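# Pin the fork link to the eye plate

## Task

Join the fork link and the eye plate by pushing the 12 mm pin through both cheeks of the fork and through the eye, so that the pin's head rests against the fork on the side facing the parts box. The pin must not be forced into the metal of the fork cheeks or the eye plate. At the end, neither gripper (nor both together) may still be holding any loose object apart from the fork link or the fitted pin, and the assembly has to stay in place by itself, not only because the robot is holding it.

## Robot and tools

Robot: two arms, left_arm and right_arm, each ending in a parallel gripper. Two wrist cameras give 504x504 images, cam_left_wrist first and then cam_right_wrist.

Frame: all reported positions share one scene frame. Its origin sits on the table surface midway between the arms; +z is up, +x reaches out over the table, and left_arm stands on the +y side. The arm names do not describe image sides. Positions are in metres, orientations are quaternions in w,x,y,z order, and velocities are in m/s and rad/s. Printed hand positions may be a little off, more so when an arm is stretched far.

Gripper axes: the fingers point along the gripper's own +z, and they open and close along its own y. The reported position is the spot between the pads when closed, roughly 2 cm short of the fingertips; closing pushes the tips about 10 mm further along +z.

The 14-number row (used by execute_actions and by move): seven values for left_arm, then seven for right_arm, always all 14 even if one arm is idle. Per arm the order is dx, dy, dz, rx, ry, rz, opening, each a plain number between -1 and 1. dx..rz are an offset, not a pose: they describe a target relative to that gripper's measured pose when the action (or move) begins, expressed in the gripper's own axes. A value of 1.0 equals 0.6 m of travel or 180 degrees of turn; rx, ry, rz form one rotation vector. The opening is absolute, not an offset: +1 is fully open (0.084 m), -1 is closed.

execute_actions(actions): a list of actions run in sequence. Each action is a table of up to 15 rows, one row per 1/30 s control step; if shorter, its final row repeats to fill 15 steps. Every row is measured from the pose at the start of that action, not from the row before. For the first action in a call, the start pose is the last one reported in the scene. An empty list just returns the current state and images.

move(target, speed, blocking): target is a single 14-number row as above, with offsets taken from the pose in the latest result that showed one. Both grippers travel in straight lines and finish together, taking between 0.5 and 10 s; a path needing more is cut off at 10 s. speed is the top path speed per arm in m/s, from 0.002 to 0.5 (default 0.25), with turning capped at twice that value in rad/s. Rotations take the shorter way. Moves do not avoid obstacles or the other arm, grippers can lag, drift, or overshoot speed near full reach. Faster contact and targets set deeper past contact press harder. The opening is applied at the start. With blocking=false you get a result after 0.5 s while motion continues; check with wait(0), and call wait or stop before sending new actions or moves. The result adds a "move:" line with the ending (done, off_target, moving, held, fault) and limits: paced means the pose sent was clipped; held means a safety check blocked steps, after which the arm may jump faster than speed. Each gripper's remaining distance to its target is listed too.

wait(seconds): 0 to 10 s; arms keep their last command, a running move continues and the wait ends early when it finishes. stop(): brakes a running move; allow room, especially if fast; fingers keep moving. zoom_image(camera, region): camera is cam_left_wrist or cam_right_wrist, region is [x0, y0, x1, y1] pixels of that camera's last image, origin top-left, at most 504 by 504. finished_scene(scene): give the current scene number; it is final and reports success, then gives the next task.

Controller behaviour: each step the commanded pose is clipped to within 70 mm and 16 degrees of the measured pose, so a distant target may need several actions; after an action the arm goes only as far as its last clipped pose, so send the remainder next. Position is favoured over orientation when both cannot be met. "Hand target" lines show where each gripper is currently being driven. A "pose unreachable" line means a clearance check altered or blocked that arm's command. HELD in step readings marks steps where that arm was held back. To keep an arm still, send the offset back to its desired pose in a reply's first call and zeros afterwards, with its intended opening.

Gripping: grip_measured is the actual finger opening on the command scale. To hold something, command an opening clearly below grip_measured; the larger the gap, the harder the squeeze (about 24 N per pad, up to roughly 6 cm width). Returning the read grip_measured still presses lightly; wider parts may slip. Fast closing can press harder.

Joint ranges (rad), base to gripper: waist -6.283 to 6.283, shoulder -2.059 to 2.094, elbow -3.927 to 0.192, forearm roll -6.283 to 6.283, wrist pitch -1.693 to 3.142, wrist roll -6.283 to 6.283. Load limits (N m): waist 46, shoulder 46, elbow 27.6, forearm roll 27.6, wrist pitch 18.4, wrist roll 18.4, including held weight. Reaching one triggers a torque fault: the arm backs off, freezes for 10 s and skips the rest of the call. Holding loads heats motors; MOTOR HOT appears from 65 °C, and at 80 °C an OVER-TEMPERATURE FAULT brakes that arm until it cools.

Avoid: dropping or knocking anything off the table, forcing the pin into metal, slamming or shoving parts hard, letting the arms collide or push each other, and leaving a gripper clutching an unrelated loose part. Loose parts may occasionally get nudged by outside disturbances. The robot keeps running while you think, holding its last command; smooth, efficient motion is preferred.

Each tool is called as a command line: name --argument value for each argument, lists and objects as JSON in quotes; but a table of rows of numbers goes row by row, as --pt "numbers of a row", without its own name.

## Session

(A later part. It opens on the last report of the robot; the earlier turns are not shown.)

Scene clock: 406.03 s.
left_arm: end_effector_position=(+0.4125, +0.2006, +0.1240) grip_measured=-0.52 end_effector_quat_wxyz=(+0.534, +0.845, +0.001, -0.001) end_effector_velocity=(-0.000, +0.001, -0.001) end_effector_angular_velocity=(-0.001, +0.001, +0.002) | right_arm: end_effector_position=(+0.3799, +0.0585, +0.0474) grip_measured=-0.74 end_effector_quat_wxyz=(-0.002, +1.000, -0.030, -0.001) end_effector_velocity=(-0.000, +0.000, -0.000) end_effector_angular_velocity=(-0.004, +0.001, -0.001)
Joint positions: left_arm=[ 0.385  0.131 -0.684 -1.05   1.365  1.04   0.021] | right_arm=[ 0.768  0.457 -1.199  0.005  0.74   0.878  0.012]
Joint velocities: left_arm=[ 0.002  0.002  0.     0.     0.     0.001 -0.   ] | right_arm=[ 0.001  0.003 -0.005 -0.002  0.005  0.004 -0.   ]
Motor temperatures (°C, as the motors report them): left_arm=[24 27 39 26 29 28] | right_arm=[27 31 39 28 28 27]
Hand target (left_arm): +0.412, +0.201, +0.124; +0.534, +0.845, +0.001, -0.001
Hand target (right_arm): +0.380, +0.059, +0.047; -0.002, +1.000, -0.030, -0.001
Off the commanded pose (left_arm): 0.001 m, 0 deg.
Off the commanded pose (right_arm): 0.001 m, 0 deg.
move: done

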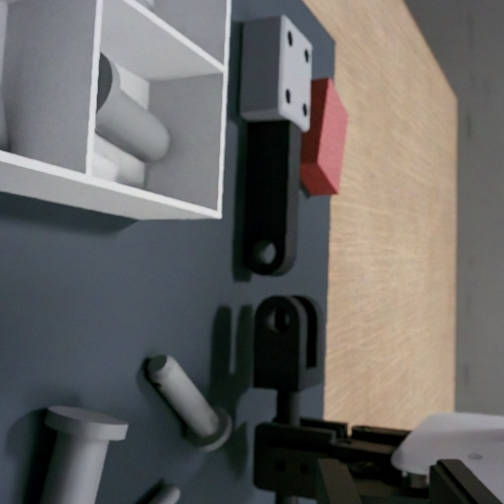

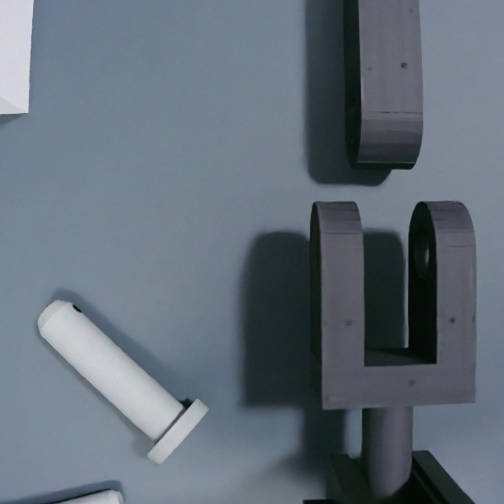

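move --target '[0, 0, 0, 0, 0, 0, -0.5, 0, 0.0042, 0.024, -0.0013, 0.0006, 0, -0.96]' --speed 0.04

zoom_image --camera "cam_left_wrist" --region '[180, 220, 390, 504]'

zoom_image --camera "cam_right_wrist" --region '[290, 60, 504, 274]'

Scene clock: 426.20 s.
left_arm: end_effector_position=(+0.4125, +0.2006, +0.1240) grip_measured=-0.52 end_effector_quat_wxyz=(+0.534, +0.845, +0.001, -0.001) end_effector_velocity=(-0.000, +0.000, -0.000) end_effector_angular_velocity=(+0.001, +0.001, -0.001) | right_arm: end_effector_position=(+0.3800, +0.0563, +0.0338) grip_measured=-0.74 end_effector_quat_wxyz=(-0.000, +1.000, -0.030, +0.001) end_effector_velocity=(+0.000, +0.000, -0.000) end_effector_angular_velocity=(+0.000, -0.002, +0.001)
Joint positions: left_arm=[ 0.385  0.131 -0.684 -1.05   1.365  1.04   0.021] | right_arm=[ 0.766  0.48  -1.19  -0.001  0.708  0.881  0.012]
Joint velocities: left_arm=[ 0.     0.     0.     0.001 -0.    -0.     0.   ] | right_arm=[ 0.     0.     0.001 -0.001 -0.003  0.    -0.   ]
Motor temperatures (°C, as the motors report them): left_arm=[24 28 37 26 29 28] | right_arm=[27 32 39 28 28 27]
Hand target (left_arm): +0.413, +0.201, +0.124; +0.534, +0.845, +0.001, -0.001
Hand target (right_arm): +0.380, +0.056, +0.033; +0.000, +1.000, -0.030, +0.000
Off the commanded pose (left_arm): 0.000 m, 0 deg.
Off the commanded pose (right_arm): 0.001 m, 0 deg.
move: done

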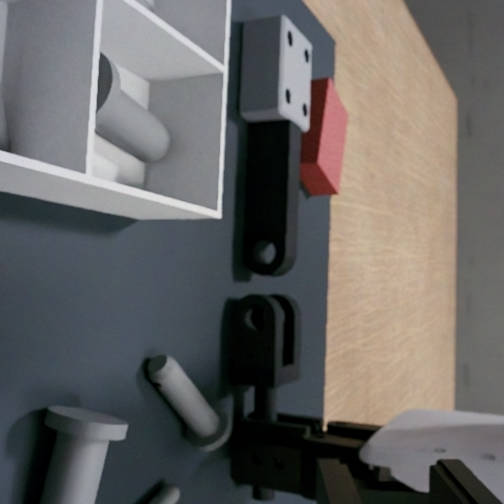

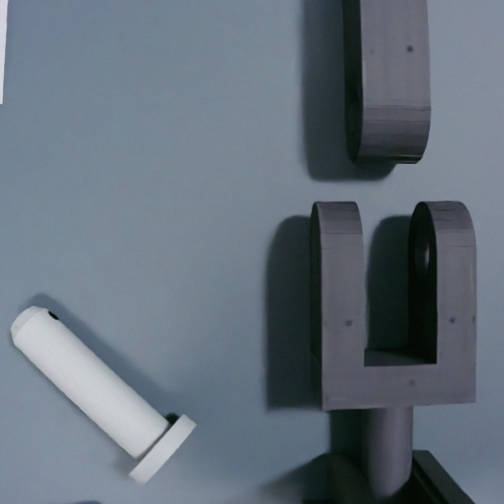

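Region (180, 220, 390, 504) of cam_left_wrist's 504x504 image, scaled by 1.775, with more detail than that image has; it fills the left 373 columns of this view, and the rest is white.

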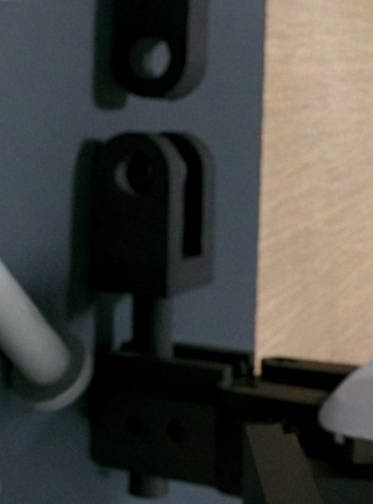

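Region (290, 60, 504, 274) of cam_right_wrist's 504x504 image, scaled by 2.355, with more detail than that image has.

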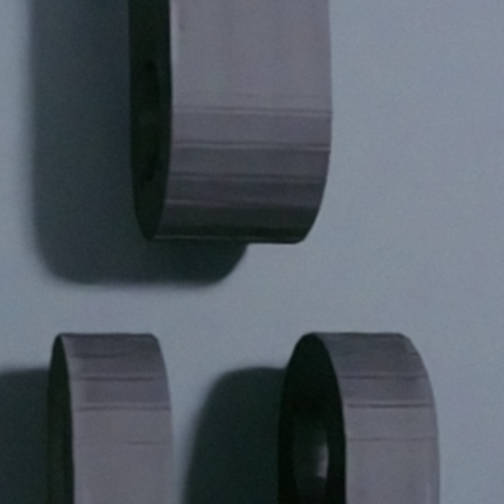

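execute_actions --actions '[[[0,0,0,0,0,0,-0.5,0,0,-0.0005,0,0,0,-0.78],[0,0,0,0,0,0,-0.5,0,0,-0.0005,0,0,0,-0.74],[0,0,0,0,0,0,-0.5,0,0,-0.0005,0,0,0,-0.71],[0,0,0,0,0,0,-0.5,0,0,-0.0005,0,0,0,-0.68],[0,0,0,0,0,0,-0.5,0,0,-0.0005,0,0,0,-0.65],[0,0,0,0,0,0,-0.5,0,0,-0.001,0,0,0,-0.63],[0,0,0,0,0,0,-0.5,0,-0.0002,-0.002,0,0,0,-0.63],[0,0,0,0,0,0,-0.5,0,-0.0004,-0.003,0,0,0,-0.63],[0,0,0,0,0,0,-0.5,0,-0.0006,-0.004,0,0,0,-0.63],[0,0,0,0,0,0,-0.5,0,-0.0008,-0.005,0,0,0,-0.63],[0,0,0,0,0,0,-0.5,0,-0.0009,-0.006,0,0,0,-0.63]]]'

zoom_image --camera "cam_right_wrist" --region '[290, 60, 504, 274]'

Scene clock: 437.47 s.
left_arm: end_effector_position=(+0.4125, +0.2006, +0.1240) grip_measured=-0.52 end_effector_quat_wxyz=(+0.534, +0.845, +0.001, -0.001) end_effector_velocity=(+0.000, +0.000, +0.000) end_effector_angular_velocity=(+0.001, -0.000, -0.000) | right_arm: end_effector_position=(+0.3791, +0.0560, +0.0356) grip_measured=-0.65 end_effector_quat_wxyz=(+0.001, +1.000, -0.030, -0.000) end_effector_velocity=(+0.006, +0.007, +0.013) end_effector_angular_velocity=(+0.020, -0.017, -0.001)
Joint positions: left_arm=[ 0.385  0.131 -0.684 -1.05   1.365  1.04   0.021] | right_arm=[ 0.767  0.476 -1.191 -0.001  0.717  0.882  0.015]
Joint velocities: left_arm=[ 0.     0.    -0.001  0.001 -0.    -0.     0.   ] | right_arm=[ 0.    -0.015 -0.015  0.001  0.003 -0.    -0.   ]
Motor temperatures (°C, as the motors report them): left_arm=[24 28 37 26 29 28] | right_arm=[27 32 38 28 28 27]
Hand target (left_arm): +0.413, +0.201, +0.124; +0.534, +0.845, +0.001, -0.001
Hand target (right_arm): +0.380, +0.057, +0.037; -0.000, +1.000, -0.030, +0.001
Off the commanded pose (left_arm): 0.000 m, 0 deg.
Off the commanded pose (right_arm): 0.002 m, 0 deg.
Step readings (end_effector_position):
0: left_arm (+0.4125, +0.2006, +0.1240) | right_arm (+0.3798, +0.0560, +0.0331)
1: left_arm (+0.4125, +0.2006, +0.1240) | right_arm (+0.3798, +0.0560, +0.0331)
2: left_arm (+0.4125, +0.2006, +0.1240) | right_arm (+0.3798, +0.0560, +0.0333)
4: left_arm (+0.4125, +0.2006, +0.1240) | right_arm (+0.3798, +0.0560, +0.0333)
8: left_arm (+0.4125, +0.2006, +0.1240) | right_arm (+0.3798, +0.0555, +0.0336)
15: end_effector_position above

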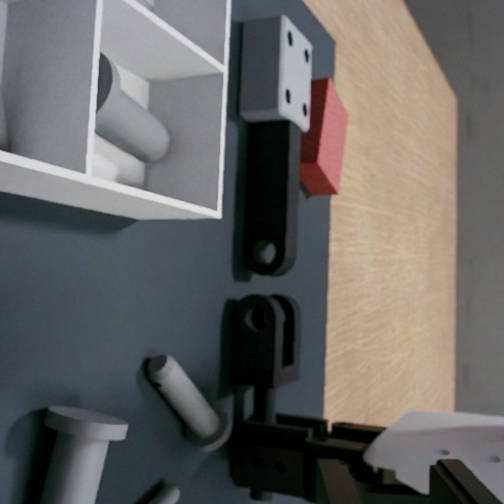

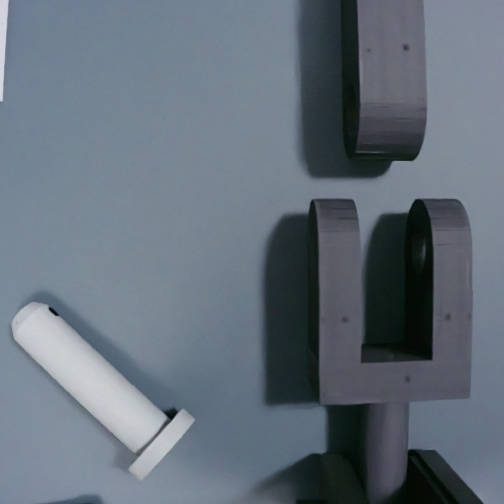

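Region (290, 60, 504, 274) of cam_right_wrist's 504x504 image, scaled by 2.355, with more detail than that image has.

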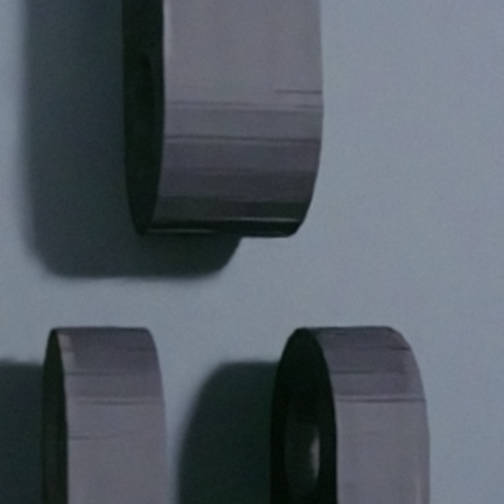

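execute_actions --actions '[]'

Scene clock: 439.37 s.
left_arm: end_effector_position=(+0.4125, +0.2006, +0.1240) grip_measured=-0.52 end_effector_quat_wxyz=(+0.534, +0.845, +0.001, -0.001) end_effector_velocity=(+0.000, +0.000, -0.000) end_effector_angular_velocity=(+0.001, -0.001, -0.000) | right_arm: end_effector_position=(+0.3800, +0.0569, +0.0374) grip_measured=-0.65 end_effector_quat_wxyz=(-0.000, +1.000, -0.030, +0.001) end_effector_velocity=(+0.000, -0.000, -0.000) end_effector_angular_velocity=(-0.000, -0.001, +0.001)
Joint positions: left_arm=[ 0.385  0.131 -0.684 -1.05   1.365  1.04   0.021] | right_arm=[ 0.767  0.474 -1.192 -0.001  0.717  0.882  0.015]
Joint velocities: left_arm=[-0.    -0.    -0.     0.    -0.001  0.     0.   ] | right_arm=[-0.    -0.     0.    -0.001 -0.     0.     0.   ]
Motor temperatures (°C, as the motors report them): left_arm=[24 28 37 26 29 28] | right_arm=[27 32 39 28 28 27]
Hand target (left_arm): +0.413, +0.201, +0.124; +0.534, +0.845, +0.001, -0.001
Hand target (right_arm): +0.380, +0.057, +0.037; -0.000, +1.000, -0.030, +0.001
Off the commanded pose (left_arm): 0.000 m, 0 deg.
Off the commanded pose (right_arm): 0.000 m, 0 deg.

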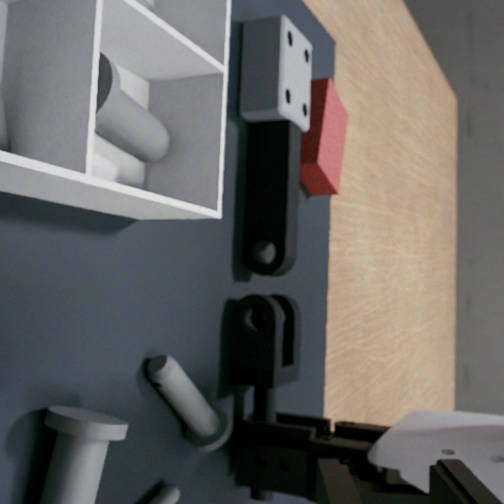

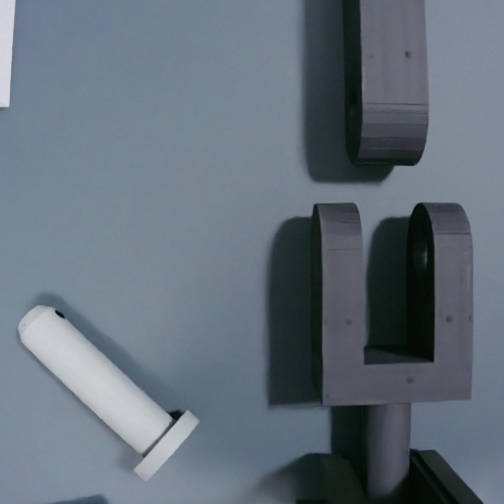

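execute_actions --actions '[[[0,0,0,0,0,0,-0.5,0,0,0,0,0,0,-0.66],[0,0,0,0,0,0,-0.5,0,0,0,0,0,0,-0.68],[0,0,0,0,0,0,-0.5,0,0,0,0,0,0,-0.70],[0,0,0,0,0,0,-0.5,0,0,0,0,0,0,-0.72],[0,0,0,0,0,0,-0.5,0,0,0,0,0,0,-0.74],[0,0,0,0,0,0,-0.5,0,0,0,0,0,0,-0.77],[0,0,0,0,0,0,-0.5,0,0,0,0,0,0,-0.80],[0,0,0,0,0,0,-0.5,0,0,0,0,0,0,-0.84],[0,0,0,0,0,0,-0.5,0,0,0,0,0,0,-0.88],[0,0,0,0,0,0,-0.5,0,0,0,0,0,0,-0.92],[0,0,0,0,0,0,-0.5,0,0,0,0,0,0,-0.96]],[[0,0,0,0,0,0,-0.5,0.001,0,-0.0004,0,0,0,-0.96],[0,0,0,0,0,0,-0.5,0.002,0,-0.0008,0,0,0,-0.96],[0,0,0,0,0,0,-0.5,0.003,0,-0.0012,0,0,0,-0.96],[0,0,0,0,0,0,-0.5,0.004,0,-0.0012,0,0,0,-0.96],[0,0,0,0,0,0,-0.5,0.005,0,-0.0012,0,0,0,-0.96],[0,0,0,0,0,0,-0.5,0.006,0,-0.0012,0,0,0,-0.96],[0,0,0,0,0,0,-0.5,0.007,0,-0.0012,0,0,0,-0.96],[0,0,0,0,0,0,-0.5,0.008,0,-0.0012,0,0,0,-0.96],[0,0,0,0,0,0,-0.5,0.009,0,-0.0012,0,0,0,-0.96],[0,0,0,0,0,0,-0.5,0.010,0,-0.0012,0,0,0,-0.96]]]'

wait --seconds 1

zoom_image --camera "cam_right_wrist" --region '[300, 100, 490, 290]'

Scene clock: 454.87 s.
left_arm: end_effector_position=(+0.4125, +0.2006, +0.1240) grip_measured=-0.52 end_effector_quat_wxyz=(+0.534, +0.845, +0.001, -0.001) end_effector_velocity=(-0.000, +0.000, -0.000) end_effector_angular_velocity=(+0.000, +0.000, -0.001) | right_arm: end_effector_position=(+0.3859, +0.0563, +0.0378) grip_measured=-0.74 end_effector_quat_wxyz=(+0.000, +1.000, -0.030, +0.001) end_effector_velocity=(-0.000, +0.000, +0.000) end_effector_angular_velocity=(-0.001, +0.001, +0.002)
Joint positions: left_arm=[ 0.385  0.131 -0.684 -1.05   1.365  1.04   0.021] | right_arm=[ 0.758  0.484 -1.209 -0.001  0.725  0.873  0.011]
Joint velocities: left_arm=[-0.     0.001 -0.     0.001 -0.     0.001 -0.   ] | right_arm=[ 0.     0.    -0.002  0.     0.003 -0.002 -0.   ]
Motor temperatures (°C, as the motors report them): left_arm=[24 28 37 26 29 28] | right_arm=[27 32 39 28 28 27]
Hand target (left_arm): +0.413, +0.201, +0.124; +0.534, +0.845, +0.001, -0.001
Hand target (right_arm): +0.386, +0.056, +0.038; -0.000, +1.000, -0.030, +0.001
Off the commanded pose (left_arm): 0.000 m, 0 deg.
Off the commanded pose (right_arm): 0.000 m, 0 deg.
Step readings (end_effector_position; steps 1 to 15: 1st action; 16 to 30: 2nd action):
0: left_arm (+0.4125, +0.2006, +0.1240) | right_arm (+0.3800, +0.0569, +0.0374)
1: left_arm (+0.4125, +0.2006, +0.1240) | right_arm (+0.3800, +0.0569, +0.0374)
2: left_arm (+0.4125, +0.2006, +0.1240) | right_arm (+0.3800, +0.0569, +0.0374)
4: left_arm (+0.4125, +0.2006, +0.1240) | right_arm (+0.3800, +0.0568, +0.0373)
8: left_arm (+0.4125, +0.2006, +0.1240) | right_arm (+0.3799, +0.0567, +0.0373)
15: left_arm (+0.4125, +0.2006, +0.1240) | right_arm (+0.3800, +0.0568, +0.0373)
16: left_arm (+0.4125, +0.2006, +0.1240) | right_arm (+0.3800, +0.0568, +0.0373)
17: left_arm (+0.4125, +0.2006, +0.1240) | right_arm (+0.3801, +0.0567, +0.0374)
19: left_arm (+0.4125, +0.2006, +0.1240) | right_arm (+0.3808, +0.0567, +0.0376)
23: left_arm (+0.4125, +0.2006, +0.1240) | right_arm (+0.3833, +0.0564, +0.0376)
30: end_effector_position above

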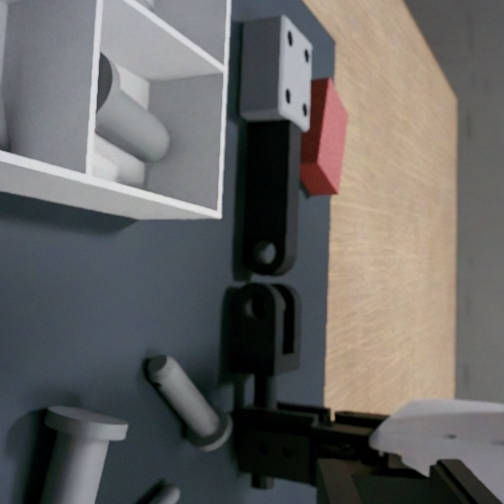

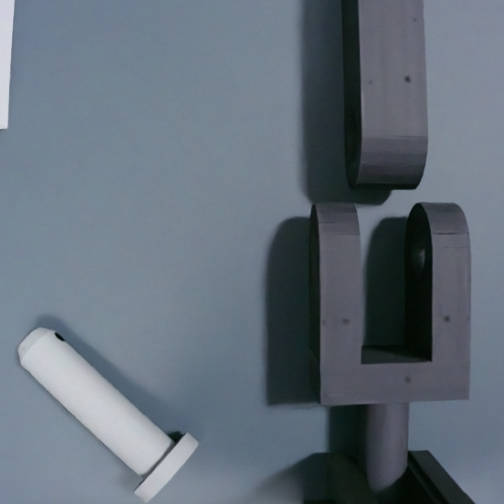

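Scene clock: 455.87 s.
left_arm: end_effector_position=(+0.4125, +0.2006, +0.1240) grip_measured=-0.52 end_effector_quat_wxyz=(+0.534, +0.845, +0.001, -0.001) end_effector_velocity=(+0.000, +0.000, -0.000) end_effector_angular_velocity=(-0.000, +0.000, +0.002) | right_arm: end_effector_position=(+0.3859, +0.0564, +0.0380) grip_measured=-0.74 end_effector_quat_wxyz=(-0.000, +1.000, -0.030, +0.001) end_effector_velocity=(+0.000, +0.001, +0.000) end_effector_angular_velocity=(+0.002, -0.001, -0.001)
Joint positions: left_arm=[ 0.385  0.131 -0.684 -1.05   1.365  1.04   0.021] | right_arm=[ 0.758  0.483 -1.21  -0.001  0.725  0.873  0.011]
Joint velocities: left_arm=[ 0.     0.001  0.    -0.001 -0.001 -0.    -0.   ] | right_arm=[ 0.     0.    -0.     0.001 -0.002  0.     0.   ]
Motor temperatures (°C, as the motors report them): left_arm=[24 28 37 26 29 28] | right_arm=[27 32 39 28 28 27]
Hand target (left_arm): +0.413, +0.201, +0.124; +0.534, +0.845, +0.001, -0.001
Hand target (right_arm): +0.386, +0.056, +0.038; -0.000, +1.000, -0.030, +0.001
Off the commanded pose (left_arm): 0.000 m, 0 deg.
Off the commanded pose (right_arm): 0.000 m, 0 deg.
wait: 1.00 s; at rest by 0.17 s

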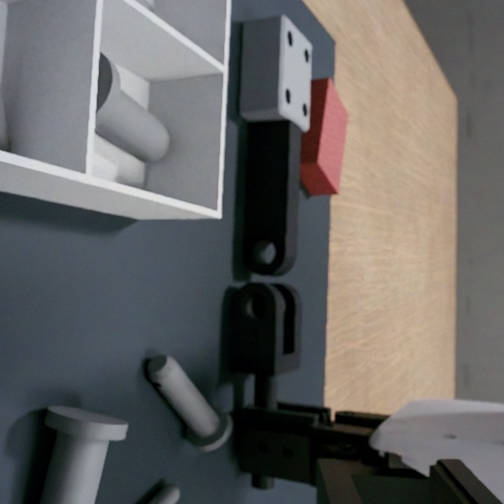

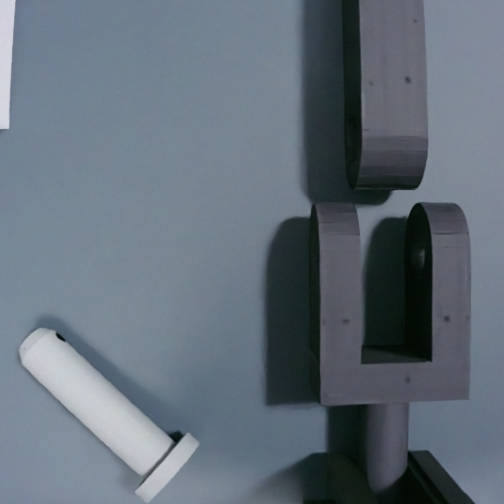

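Region (300, 100, 490, 290) of cam_right_wrist's 504x504 image, scaled by 2.653, with more detail than that image has.

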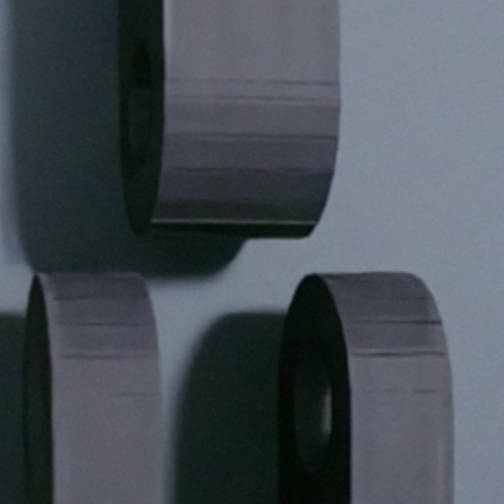

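zoom_image --camera "cam_right_wrist" --region '[300, 230, 490, 420]'

zoom_image --camera "cam_right_wrist" --region '[300, 0, 490, 190]'

Region (300, 230, 490, 420) of cam_right_wrist's 504x504 image, scaled by 2.653, with more detail than that image has.

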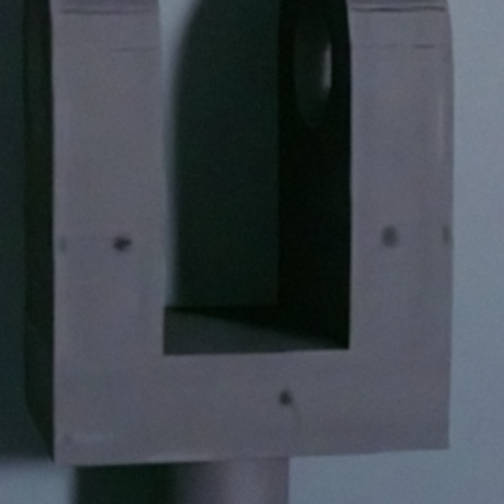

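Region (300, 0, 490, 190) of cam_right_wrist's 504x504 image, scaled by 2.653, with more detail than that image has.

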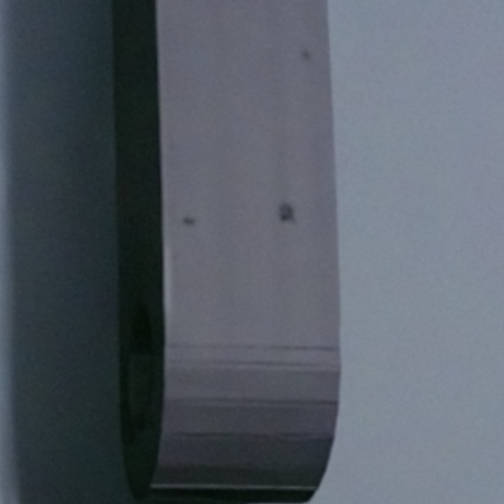

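move --target '[0, 0, 0, 0, 0, 0, -0.5, 0.003, -0.0023, 0, 0, 0, 0.00556, -0.96]' --speed 0.02

zoom_image --camera "cam_right_wrist" --region '[300, 100, 490, 290]'

Scene clock: 479.77 s.
left_arm: end_effector_position=(+0.4125, +0.2006, +0.1240) grip_measured=-0.52 end_effector_quat_wxyz=(+0.534, +0.845, +0.001, -0.001) end_effector_velocity=(-0.000, -0.000, -0.000) end_effector_angular_velocity=(-0.001, +0.001, +0.001) | right_arm: end_effector_position=(+0.3878, +0.0576, +0.0380) grip_measured=-0.74 end_effector_quat_wxyz=(-0.000, +0.999, -0.038, +0.001) end_effector_velocity=(+0.000, -0.000, +0.000) end_effector_angular_velocity=(-0.000, -0.001, -0.001)
Joint positions: left_arm=[ 0.385  0.131 -0.684 -1.05   1.365  1.04   0.021] | right_arm=[ 0.757  0.49  -1.22  -0.001  0.729  0.89   0.011]
Joint velocities: left_arm=[ 0.     0.001  0.    -0.001  0.    -0.     0.   ] | right_arm=[-0.     0.    -0.001 -0.001  0.     0.002 -0.   ]
Motor temperatures (°C, as the motors report them): left_arm=[24 28 37 26 29 28] | right_arm=[27 32 40 28 29 27]
Hand target (left_arm): +0.413, +0.201, +0.124; +0.534, +0.845, +0.001, -0.001
Hand target (right_arm): +0.388, +0.058, +0.038; -0.000, +0.999, -0.038, +0.001
Off the commanded pose (left_arm): 0.000 m, 0 deg.
Off the commanded pose (right_arm): 0.000 m, 0 deg.
move: done

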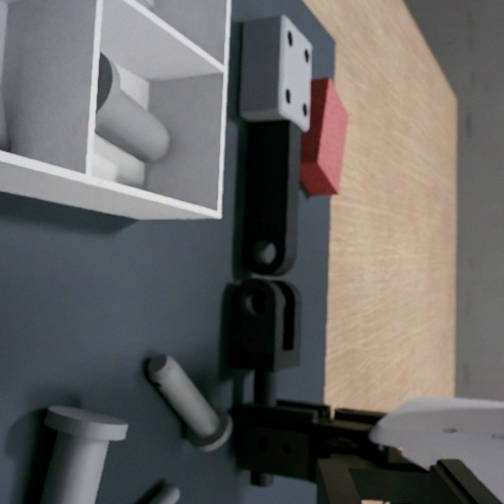

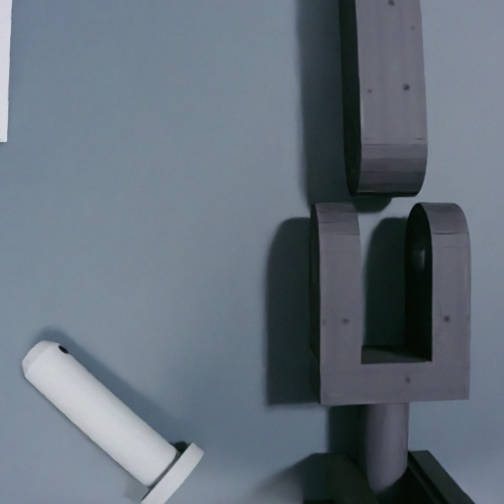

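Region (300, 100, 490, 290) of cam_right_wrist's 504x504 image, scaled by 2.653, with more detail than that image has.

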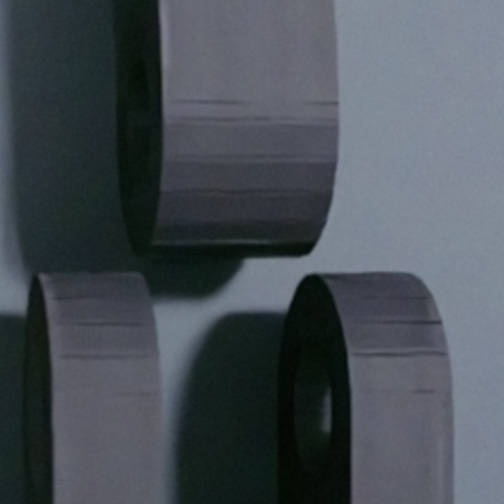

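move --target '[0, 0, 0, 0, 0, 0, -0.5, 0.018, -0.0001, 0, 0, 0, 0, -0.96]' --speed 0.012

zoom_image --camera "cam_right_wrist" --region '[300, 130, 490, 320]'

Scene clock: 491.60 s.
left_arm: end_effector_position=(+0.4125, +0.2006, +0.1240) grip_measured=-0.52 end_effector_quat_wxyz=(+0.534, +0.845, +0.001, -0.001) end_effector_velocity=(+0.000, +0.000, +0.000) end_effector_angular_velocity=(+0.000, -0.000, +0.001) | right_arm: end_effector_position=(+0.3986, +0.0569, +0.0380) grip_measured=-0.74 end_effector_quat_wxyz=(-0.000, +0.999, -0.038, +0.001) end_effector_velocity=(-0.000, +0.000, -0.000) end_effector_angular_velocity=(-0.001, -0.000, +0.002)
Joint positions: left_arm=[ 0.385  0.131 -0.684 -1.05   1.365  1.04   0.021] | right_arm=[ 0.742  0.509 -1.252 -0.001  0.742  0.875  0.011]
Joint velocities: left_arm=[ 0.    -0.    -0.    -0.001 -0.001 -0.     0.   ] | right_arm=[ 0.001  0.001 -0.    -0.001  0.    -0.    -0.   ]
Motor temperatures (°C, as the motors report them): left_arm=[24 28 37 26 29 28] | right_arm=[27 33 40 28 29 27]
Hand target (left_arm): +0.413, +0.201, +0.124; +0.534, +0.845, +0.001, -0.001
Hand target (right_arm): +0.399, +0.057, +0.038; -0.000, +0.999, -0.038, +0.001
Off the commanded pose (left_arm): 0.000 m, 0 deg.
Off the commanded pose (right_arm): 0.000 m, 0 deg.
move: done

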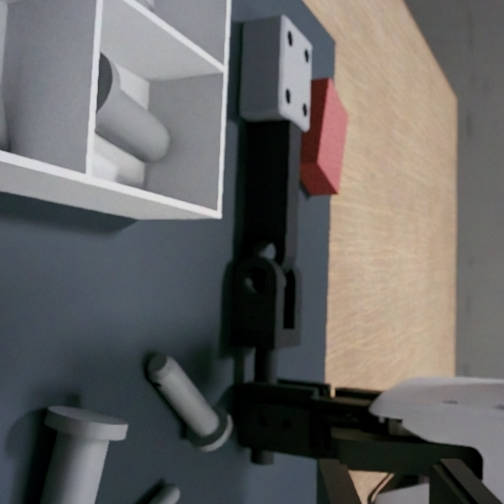

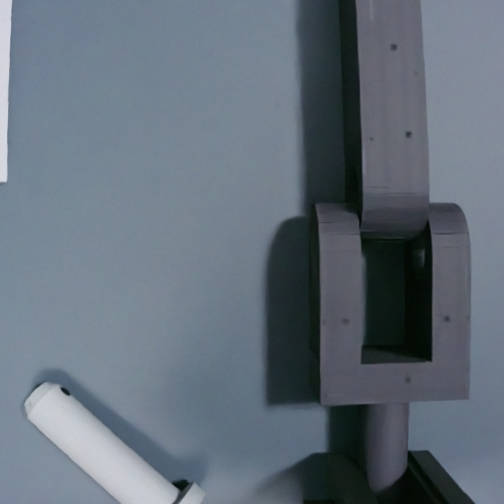

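Region (300, 130, 490, 320) of cam_right_wrist's 504x504 image, scaled by 2.653, with more detail than that image has.

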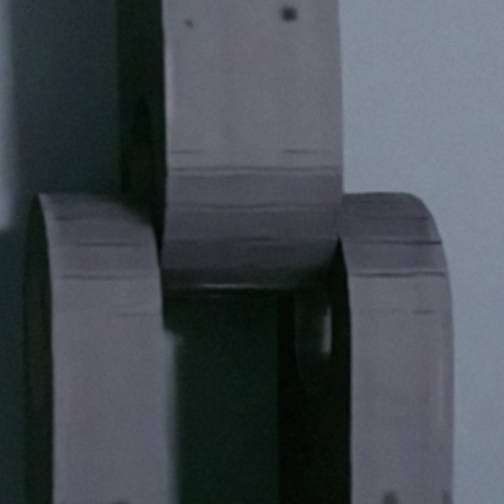

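move --target '[0, 0, 0, 0, 0, 0, -0.5, 0.0248, 0, 0, 0, 0, 0, -0.96]' --speed 0.015

zoom_image --camera "cam_right_wrist" --region '[305, 170, 485, 350]'

zoom_image --camera "cam_left_wrist" --region '[215, 215, 315, 315]'

Scene clock: 502.90 s.
left_arm: end_effector_position=(+0.4125, +0.2006, +0.1240) grip_measured=-0.52 end_effector_quat_wxyz=(+0.534, +0.845, +0.001, -0.001) end_effector_velocity=(-0.000, -0.000, -0.000) end_effector_angular_velocity=(+0.000, +0.000, -0.001) | right_arm: end_effector_position=(+0.4134, +0.0557, +0.0380) grip_measured=-0.74 end_effector_quat_wxyz=(-0.000, +0.999, -0.038, +0.001) end_effector_velocity=(-0.001, +0.000, -0.000) end_effector_angular_velocity=(-0.001, +0.002, +0.002)
Joint positions: left_arm=[ 0.385  0.131 -0.684 -1.05   1.365  1.04   0.021] | right_arm=[ 0.722  0.537 -1.297 -0.001  0.759  0.854  0.011]
Joint velocities: left_arm=[-0.    -0.     0.     0.001  0.     0.    -0.   ] | right_arm=[ 0.001  0.    -0.001  0.001  0.002 -0.001  0.   ]
Motor temperatures (°C, as the motors report them): left_arm=[24 28 37 26 29 28] | right_arm=[27 33 40 28 29 27]
Hand target (left_arm): +0.413, +0.201, +0.124; +0.534, +0.845, +0.001, -0.001
Hand target (right_arm): +0.413, +0.056, +0.038; -0.000, +0.999, -0.038, +0.001
Off the commanded pose (left_arm): 0.000 m, 0 deg.
Off the commanded pose (right_arm): 0.000 m, 0 deg.
move: done

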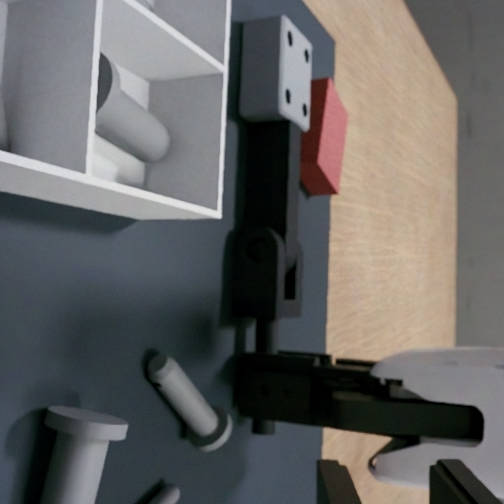

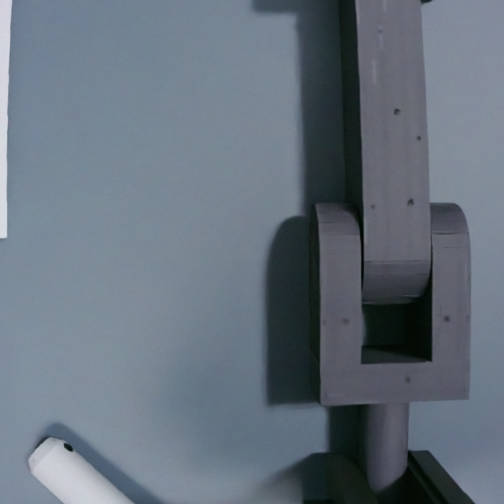

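Region (305, 170, 485, 350) of cam_right_wrist's 504x504 image, scaled by 2.800, with more detail than that image has.

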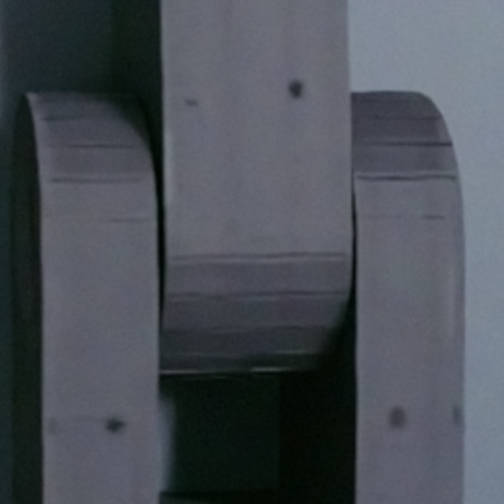

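Region (215, 215, 315, 315) of cam_left_wrist's 504x504 image, scaled by 5.040, with more detail than that image has.

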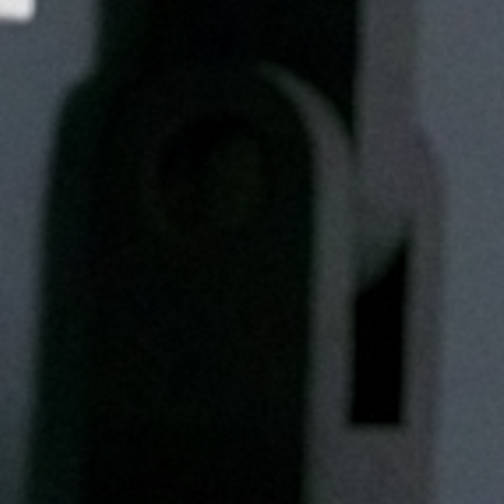

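execute_actions --actions '[[[0,0,0,0,0,0,-0.45,0,0,0.0003,0,0,0,-0.96],[0,0,0,0,0,0,-0.45,0,0,0.0006,0,0,0,-0.96],[0,0,0,0,0,0,-0.45,0,0,0.0008,0,0,0,-0.96],[0,0,0,0,0,0,-0.45,0,0,0.0008,0,0,0,-0.96],[0,0,0,0,0,0,-0.45,0,0,0.0008,0,0,0,-0.9],[0,0,0,0,0,0,-0.45,0,0,0.0008,0,0,0,-0.8],[0,0,0,0,0,0,-0.45,0,0,0.0008,0,0,0,-0.75],[0,0,0,0,0,0,-0.45,0,0,0.0008,0,0,0,-0.72],[0,0,0,0,0,0,-0.45,0,0,0.0008,0,0,0,-0.69],[0,0,0,0,0,0,-0.45,0,0,0.0008,0,0,0,-0.66],[0,0,0,0,0,0,-0.45,0,0,0.0008,0,0,0,-0.62],[0,0,0,0,0,0,-0.45,0,0,0.0008,0,0,0,-0.58],[0,0,0,0,0,0,-0.45,0,0,0.0008,0,0,0,-0.54],[0,0,0,0,0,0,-0.45,0,0,0.0008,0,0,0,-0.50]]]'

zoom_image --camera "cam_right_wrist" --region '[305, 170, 485, 350]'

Scene clock: 543.07 s.
left_arm: end_effector_position=(+0.4125, +0.2006, +0.1240) grip_measured=-0.47 end_effector_quat_wxyz=(+0.534, +0.845, +0.001, -0.001) end_effector_velocity=(-0.000, -0.000, +0.000) end_effector_angular_velocity=(+0.000, -0.000, -0.002) | right_arm: end_effector_position=(+0.4137, +0.0560, +0.0381) grip_measured=-0.52 end_effector_quat_wxyz=(-0.001, +0.999, -0.038, +0.001) end_effector_velocity=(-0.003, -0.003, -0.004) end_effector_angular_velocity=(-0.008, +0.009, -0.001)
Joint positions: left_arm=[ 0.385  0.131 -0.684 -1.05   1.365  1.04   0.024] | right_arm=[ 0.722  0.537 -1.298 -0.001  0.758  0.854  0.021]
Joint velocities: left_arm=[-0.    -0.    -0.     0.001  0.001 -0.    -0.   ] | right_arm=[0.    0.004 0.006 0.001 0.002 0.    0.009]
Motor temperatures (°C, as the motors report them): left_arm=[24 28 37 26 29 28] | right_arm=[27 33 41 28 29 27]
Hand target (left_arm): +0.413, +0.201, +0.124; +0.534, +0.845, +0.001, -0.001
Hand target (right_arm): +0.413, +0.056, +0.038; -0.000, +0.999, -0.038, +0.001
Off the commanded pose (left_arm): 0.000 m, 0 deg.
Off the commanded pose (right_arm): 0.001 m, 0 deg.
Step readings (end_effector_position):
0: left_arm (+0.4125, +0.2006, +0.1240) | right_arm (+0.4134, +0.0557, +0.0380)
1: left_arm (+0.4125, +0.2006, +0.1240) | right_arm (+0.4134, +0.0557, +0.0380)
2: left_arm (+0.4125, +0.2006, +0.1240) | right_arm (+0.4134, +0.0557, +0.0380)
4: left_arm (+0.4125, +0.2006, +0.1240) | right_arm (+0.4134, +0.0557, +0.0378)
8: left_arm (+0.4125, +0.2006, +0.1240) | right_arm (+0.4134, +0.0557, +0.0377)
15: end_effector_position above

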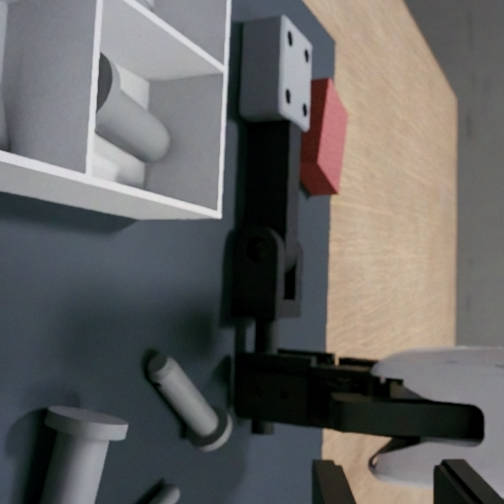

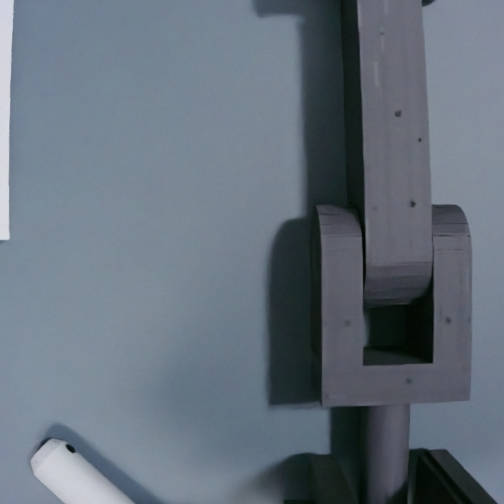

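Region (305, 170, 485, 350) of cam_right_wrist's 504x504 image, scaled by 2.800, with more detail than that image has.

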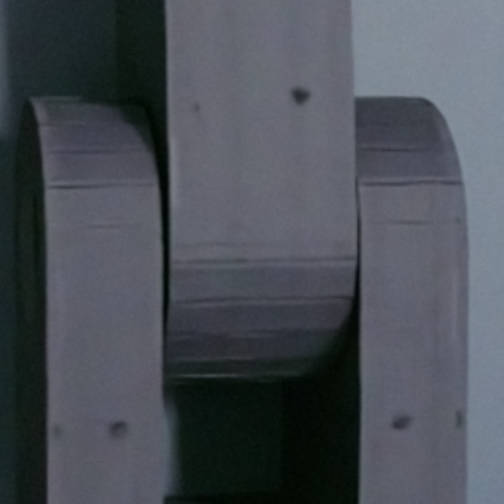

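move --target '[0, 0, 0, 0, 0, 0, -0.45, 0, 0, -0.1, 0, 0, 0, -0.5]' --speed 0.15

Scene clock: 578.50 s.
left_arm: end_effector_position=(+0.4125, +0.2006, +0.1240) grip_measured=-0.47 end_effector_quat_wxyz=(+0.534, +0.845, +0.001, -0.001) end_effector_velocity=(+0.000, +0.000, -0.000) end_effector_angular_velocity=(+0.001, -0.001, +0.001) | right_arm: end_effector_position=(+0.4133, +0.0558, +0.0974) grip_measured=-0.52 end_effector_quat_wxyz=(-0.000, +0.999, -0.038, +0.001) end_effector_velocity=(+0.004, +0.004, +0.008) end_effector_angular_velocity=(+0.012, -0.012, -0.001)
Joint positions: left_arm=[ 0.385  0.131 -0.684 -1.05   1.365  1.04   0.024] | right_arm=[ 0.722  0.434 -1.329 -0.001  0.894  0.854  0.021]
Joint velocities: left_arm=[-0.    -0.     0.    -0.    -0.001  0.    -0.   ] | right_arm=[ 0.    -0.007 -0.009 -0.    -0.001  0.001 -0.   ]
Motor temperatures (°C, as the motors report them): left_arm=[24 28 37 26 29 28] | right_arm=[27 33 40 28 29 27]
Hand target (left_arm): +0.413, +0.201, +0.124; +0.534, +0.845, +0.001, -0.001
Hand target (right_arm): +0.414, +0.056, +0.098; -0.001, +0.999, -0.038, +0.001
Off the commanded pose (left_arm): 0.000 m, 0 deg.
Off the commanded pose (right_arm): 0.001 m, 0 deg.
move: done

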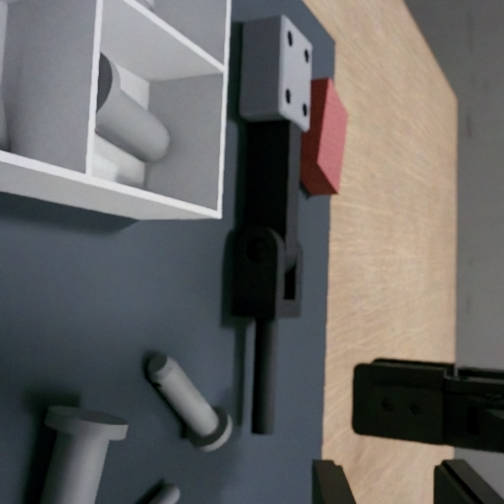

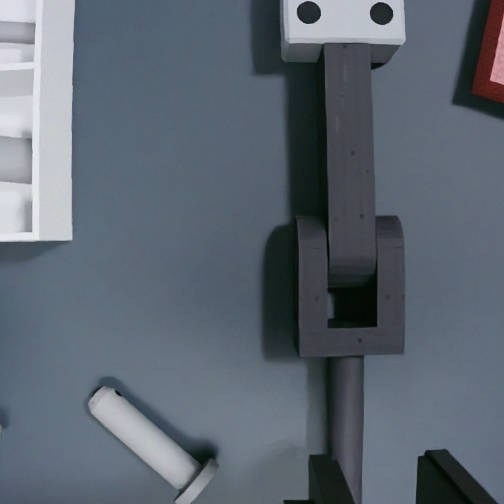

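move --target '[0.0105, 0.0076, 0.1479, 0.34043, 0.13622, -0.21390, -0.45, 0.0570, 0.1711, -0.023, 0.3643, -0.3643, 0.3976, -0.9]' --speed 0.4

Scene clock: 590.23 s.
left_arm: end_effector_position=(+0.4198, +0.1170, +0.0916) grip_measured=-0.47 end_effector_quat_wxyz=(+0.003, +0.929, +0.370, +0.002) end_effector_velocity=(+0.000, -0.000, +0.000) end_effector_angular_velocity=(+0.003, -0.000, +0.000) | right_arm: end_effector_position=(+0.4400, -0.0501, +0.1112) grip_measured=-0.92 end_effector_quat_wxyz=(+0.496, -0.503, +0.541, +0.456) end_effector_velocity=(-0.001, -0.001, -0.002) end_effector_angular_velocity=(+0.001, +0.007, -0.004)
Joint positions: left_arm=[-0.396 -0.046 -0.658 -0.003  0.697 -1.19   0.024] | right_arm=[ 0.065  0.49  -0.875  1.721  1.411  0.378  0.003]
Joint velocities: left_arm=[-0.001  0.001 -0.002  0.004  0.002 -0.005 -0.   ] | right_arm=[-0.001  0.003  0.005  0.003  0.    -0.    -0.   ]
Motor temperatures (°C, as the motors report them): left_arm=[24 28 37 26 29 28] | right_arm=[27 33 40 28 29 27]
Hand target (left_arm): +0.420, +0.117, +0.092; +0.003, +0.929, +0.370, +0.002
Hand target (right_arm): +0.440, -0.050, +0.111; +0.496, -0.502, +0.542, +0.457
Off the commanded pose (left_arm): 0.002 m, 0 deg.
Off the commanded pose (right_arm): 0.001 m, 0 deg.
move: done

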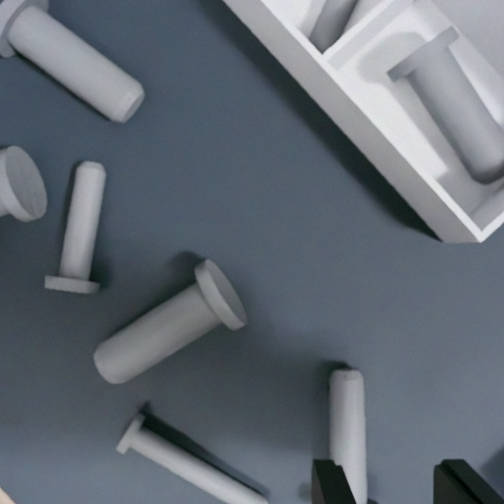

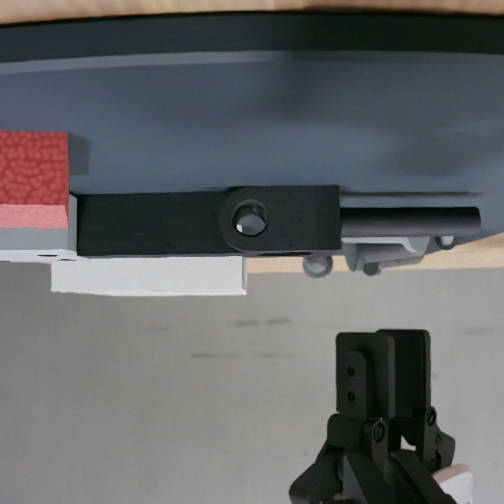

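The through-hole view works. Zooming in on the hole alignment and on the pin.

zoom_image --camera "cam_right_wrist" --region '[205, 172, 295, 262]'

zoom_image --camera "cam_left_wrist" --region '[290, 344, 500, 504]'

Region (205, 172, 295, 262) of cam_right_wrist's 504x504 image, scaled by 5.600, with more detail than that image has.

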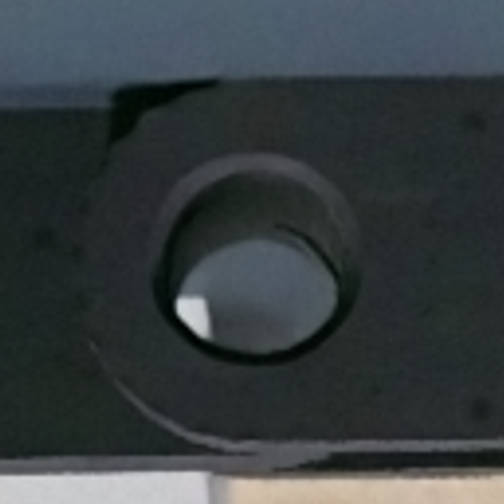

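Region (290, 344, 500, 504) of cam_left_wrist's 504x504 image, scaled by 2.400, with more detail than that image has; it fills the top 384 rows of this view, and the rest is white.

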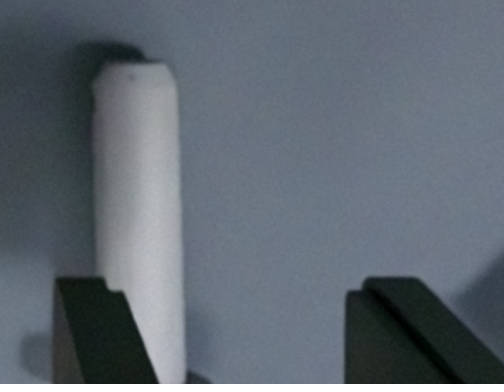

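move --target '[0.003, -0.0033, 0.0693, 0.00226, -0.0005, 0, -0.45, 0.03, 0, 0, 0, 0, 0, -0.9]' --speed 0.1

zoom_image --camera "cam_left_wrist" --region '[290, 344, 500, 504]'

zoom_image --camera "cam_right_wrist" --region '[200, 200, 504, 400]'

Scene clock: 611.17 s.
left_arm: end_effector_position=(+0.4202, +0.1192, +0.0504) grip_measured=-0.47 end_effector_quat_wxyz=(+0.001, +0.929, +0.370, -0.000) end_effector_velocity=(+0.000, -0.000, -0.000) end_effector_angular_velocity=(-0.000, -0.002, -0.001) | right_arm: end_effector_position=(+0.4400, -0.0517, +0.0934) grip_measured=-0.92 end_effector_quat_wxyz=(+0.496, -0.503, +0.541, +0.456) end_effector_velocity=(+0.000, -0.000, -0.000) end_effector_angular_velocity=(-0.001, -0.001, -0.000)
Joint positions: left_arm=[-0.391  0.063 -0.636 -0.002  0.572 -1.185  0.024] | right_arm=[ 0.06   0.545 -0.896  1.721  1.418  0.343  0.003]
Joint velocities: left_arm=[ 0.     0.001  0.     0.001 -0.003 -0.    -0.   ] | right_arm=[ 0.     0.    -0.001 -0.    -0.001 -0.    -0.   ]
Motor temperatures (°C, as the motors report them): left_arm=[24 28 38 26 29 28] | right_arm=[27 33 38 28 29 27]
Hand target (left_arm): +0.420, +0.119, +0.050; +0.000, +0.929, +0.370, -0.001
Hand target (right_arm): +0.440, -0.052, +0.093; +0.496, -0.503, +0.541, +0.456
Off the commanded pose (left_arm): 0.000 m, 0 deg.
Off the commanded pose (right_arm): 0.000 m, 0 deg.
move: done

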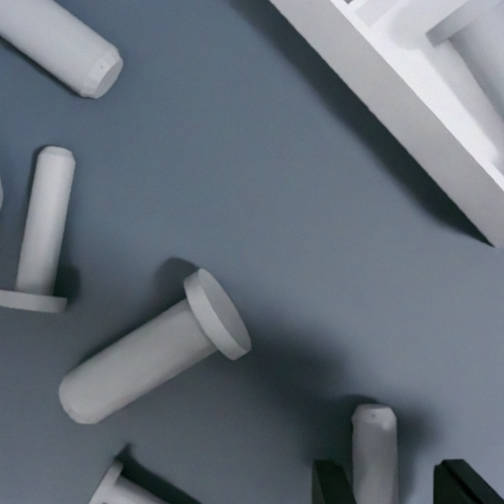

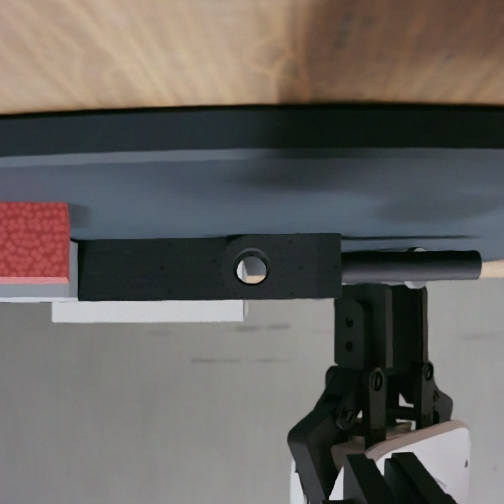

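Region (290, 344, 500, 504) of cam_left_wrist's 504x504 image, scaled by 2.400, with more detail than that image has; it fills the top 384 rows of this view, and the rest is white.

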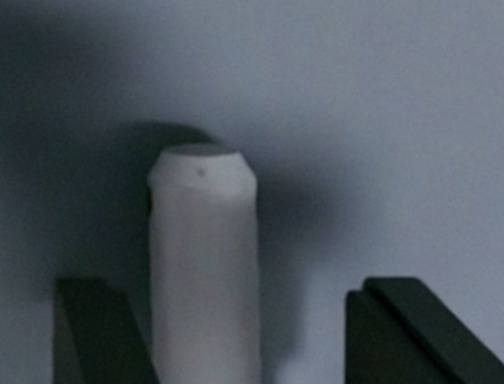

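Region (200, 200, 504, 400) of cam_right_wrist's 504x504 image, scaled by 1.658, with more detail than that image has; it fills the top 332 rows of this view, and the rest is white.

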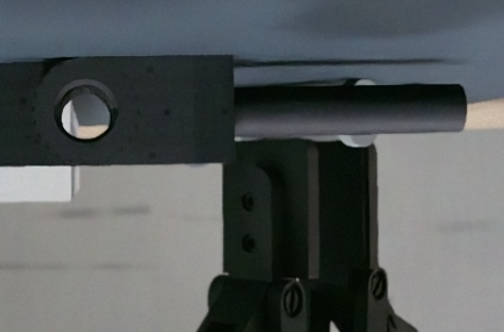

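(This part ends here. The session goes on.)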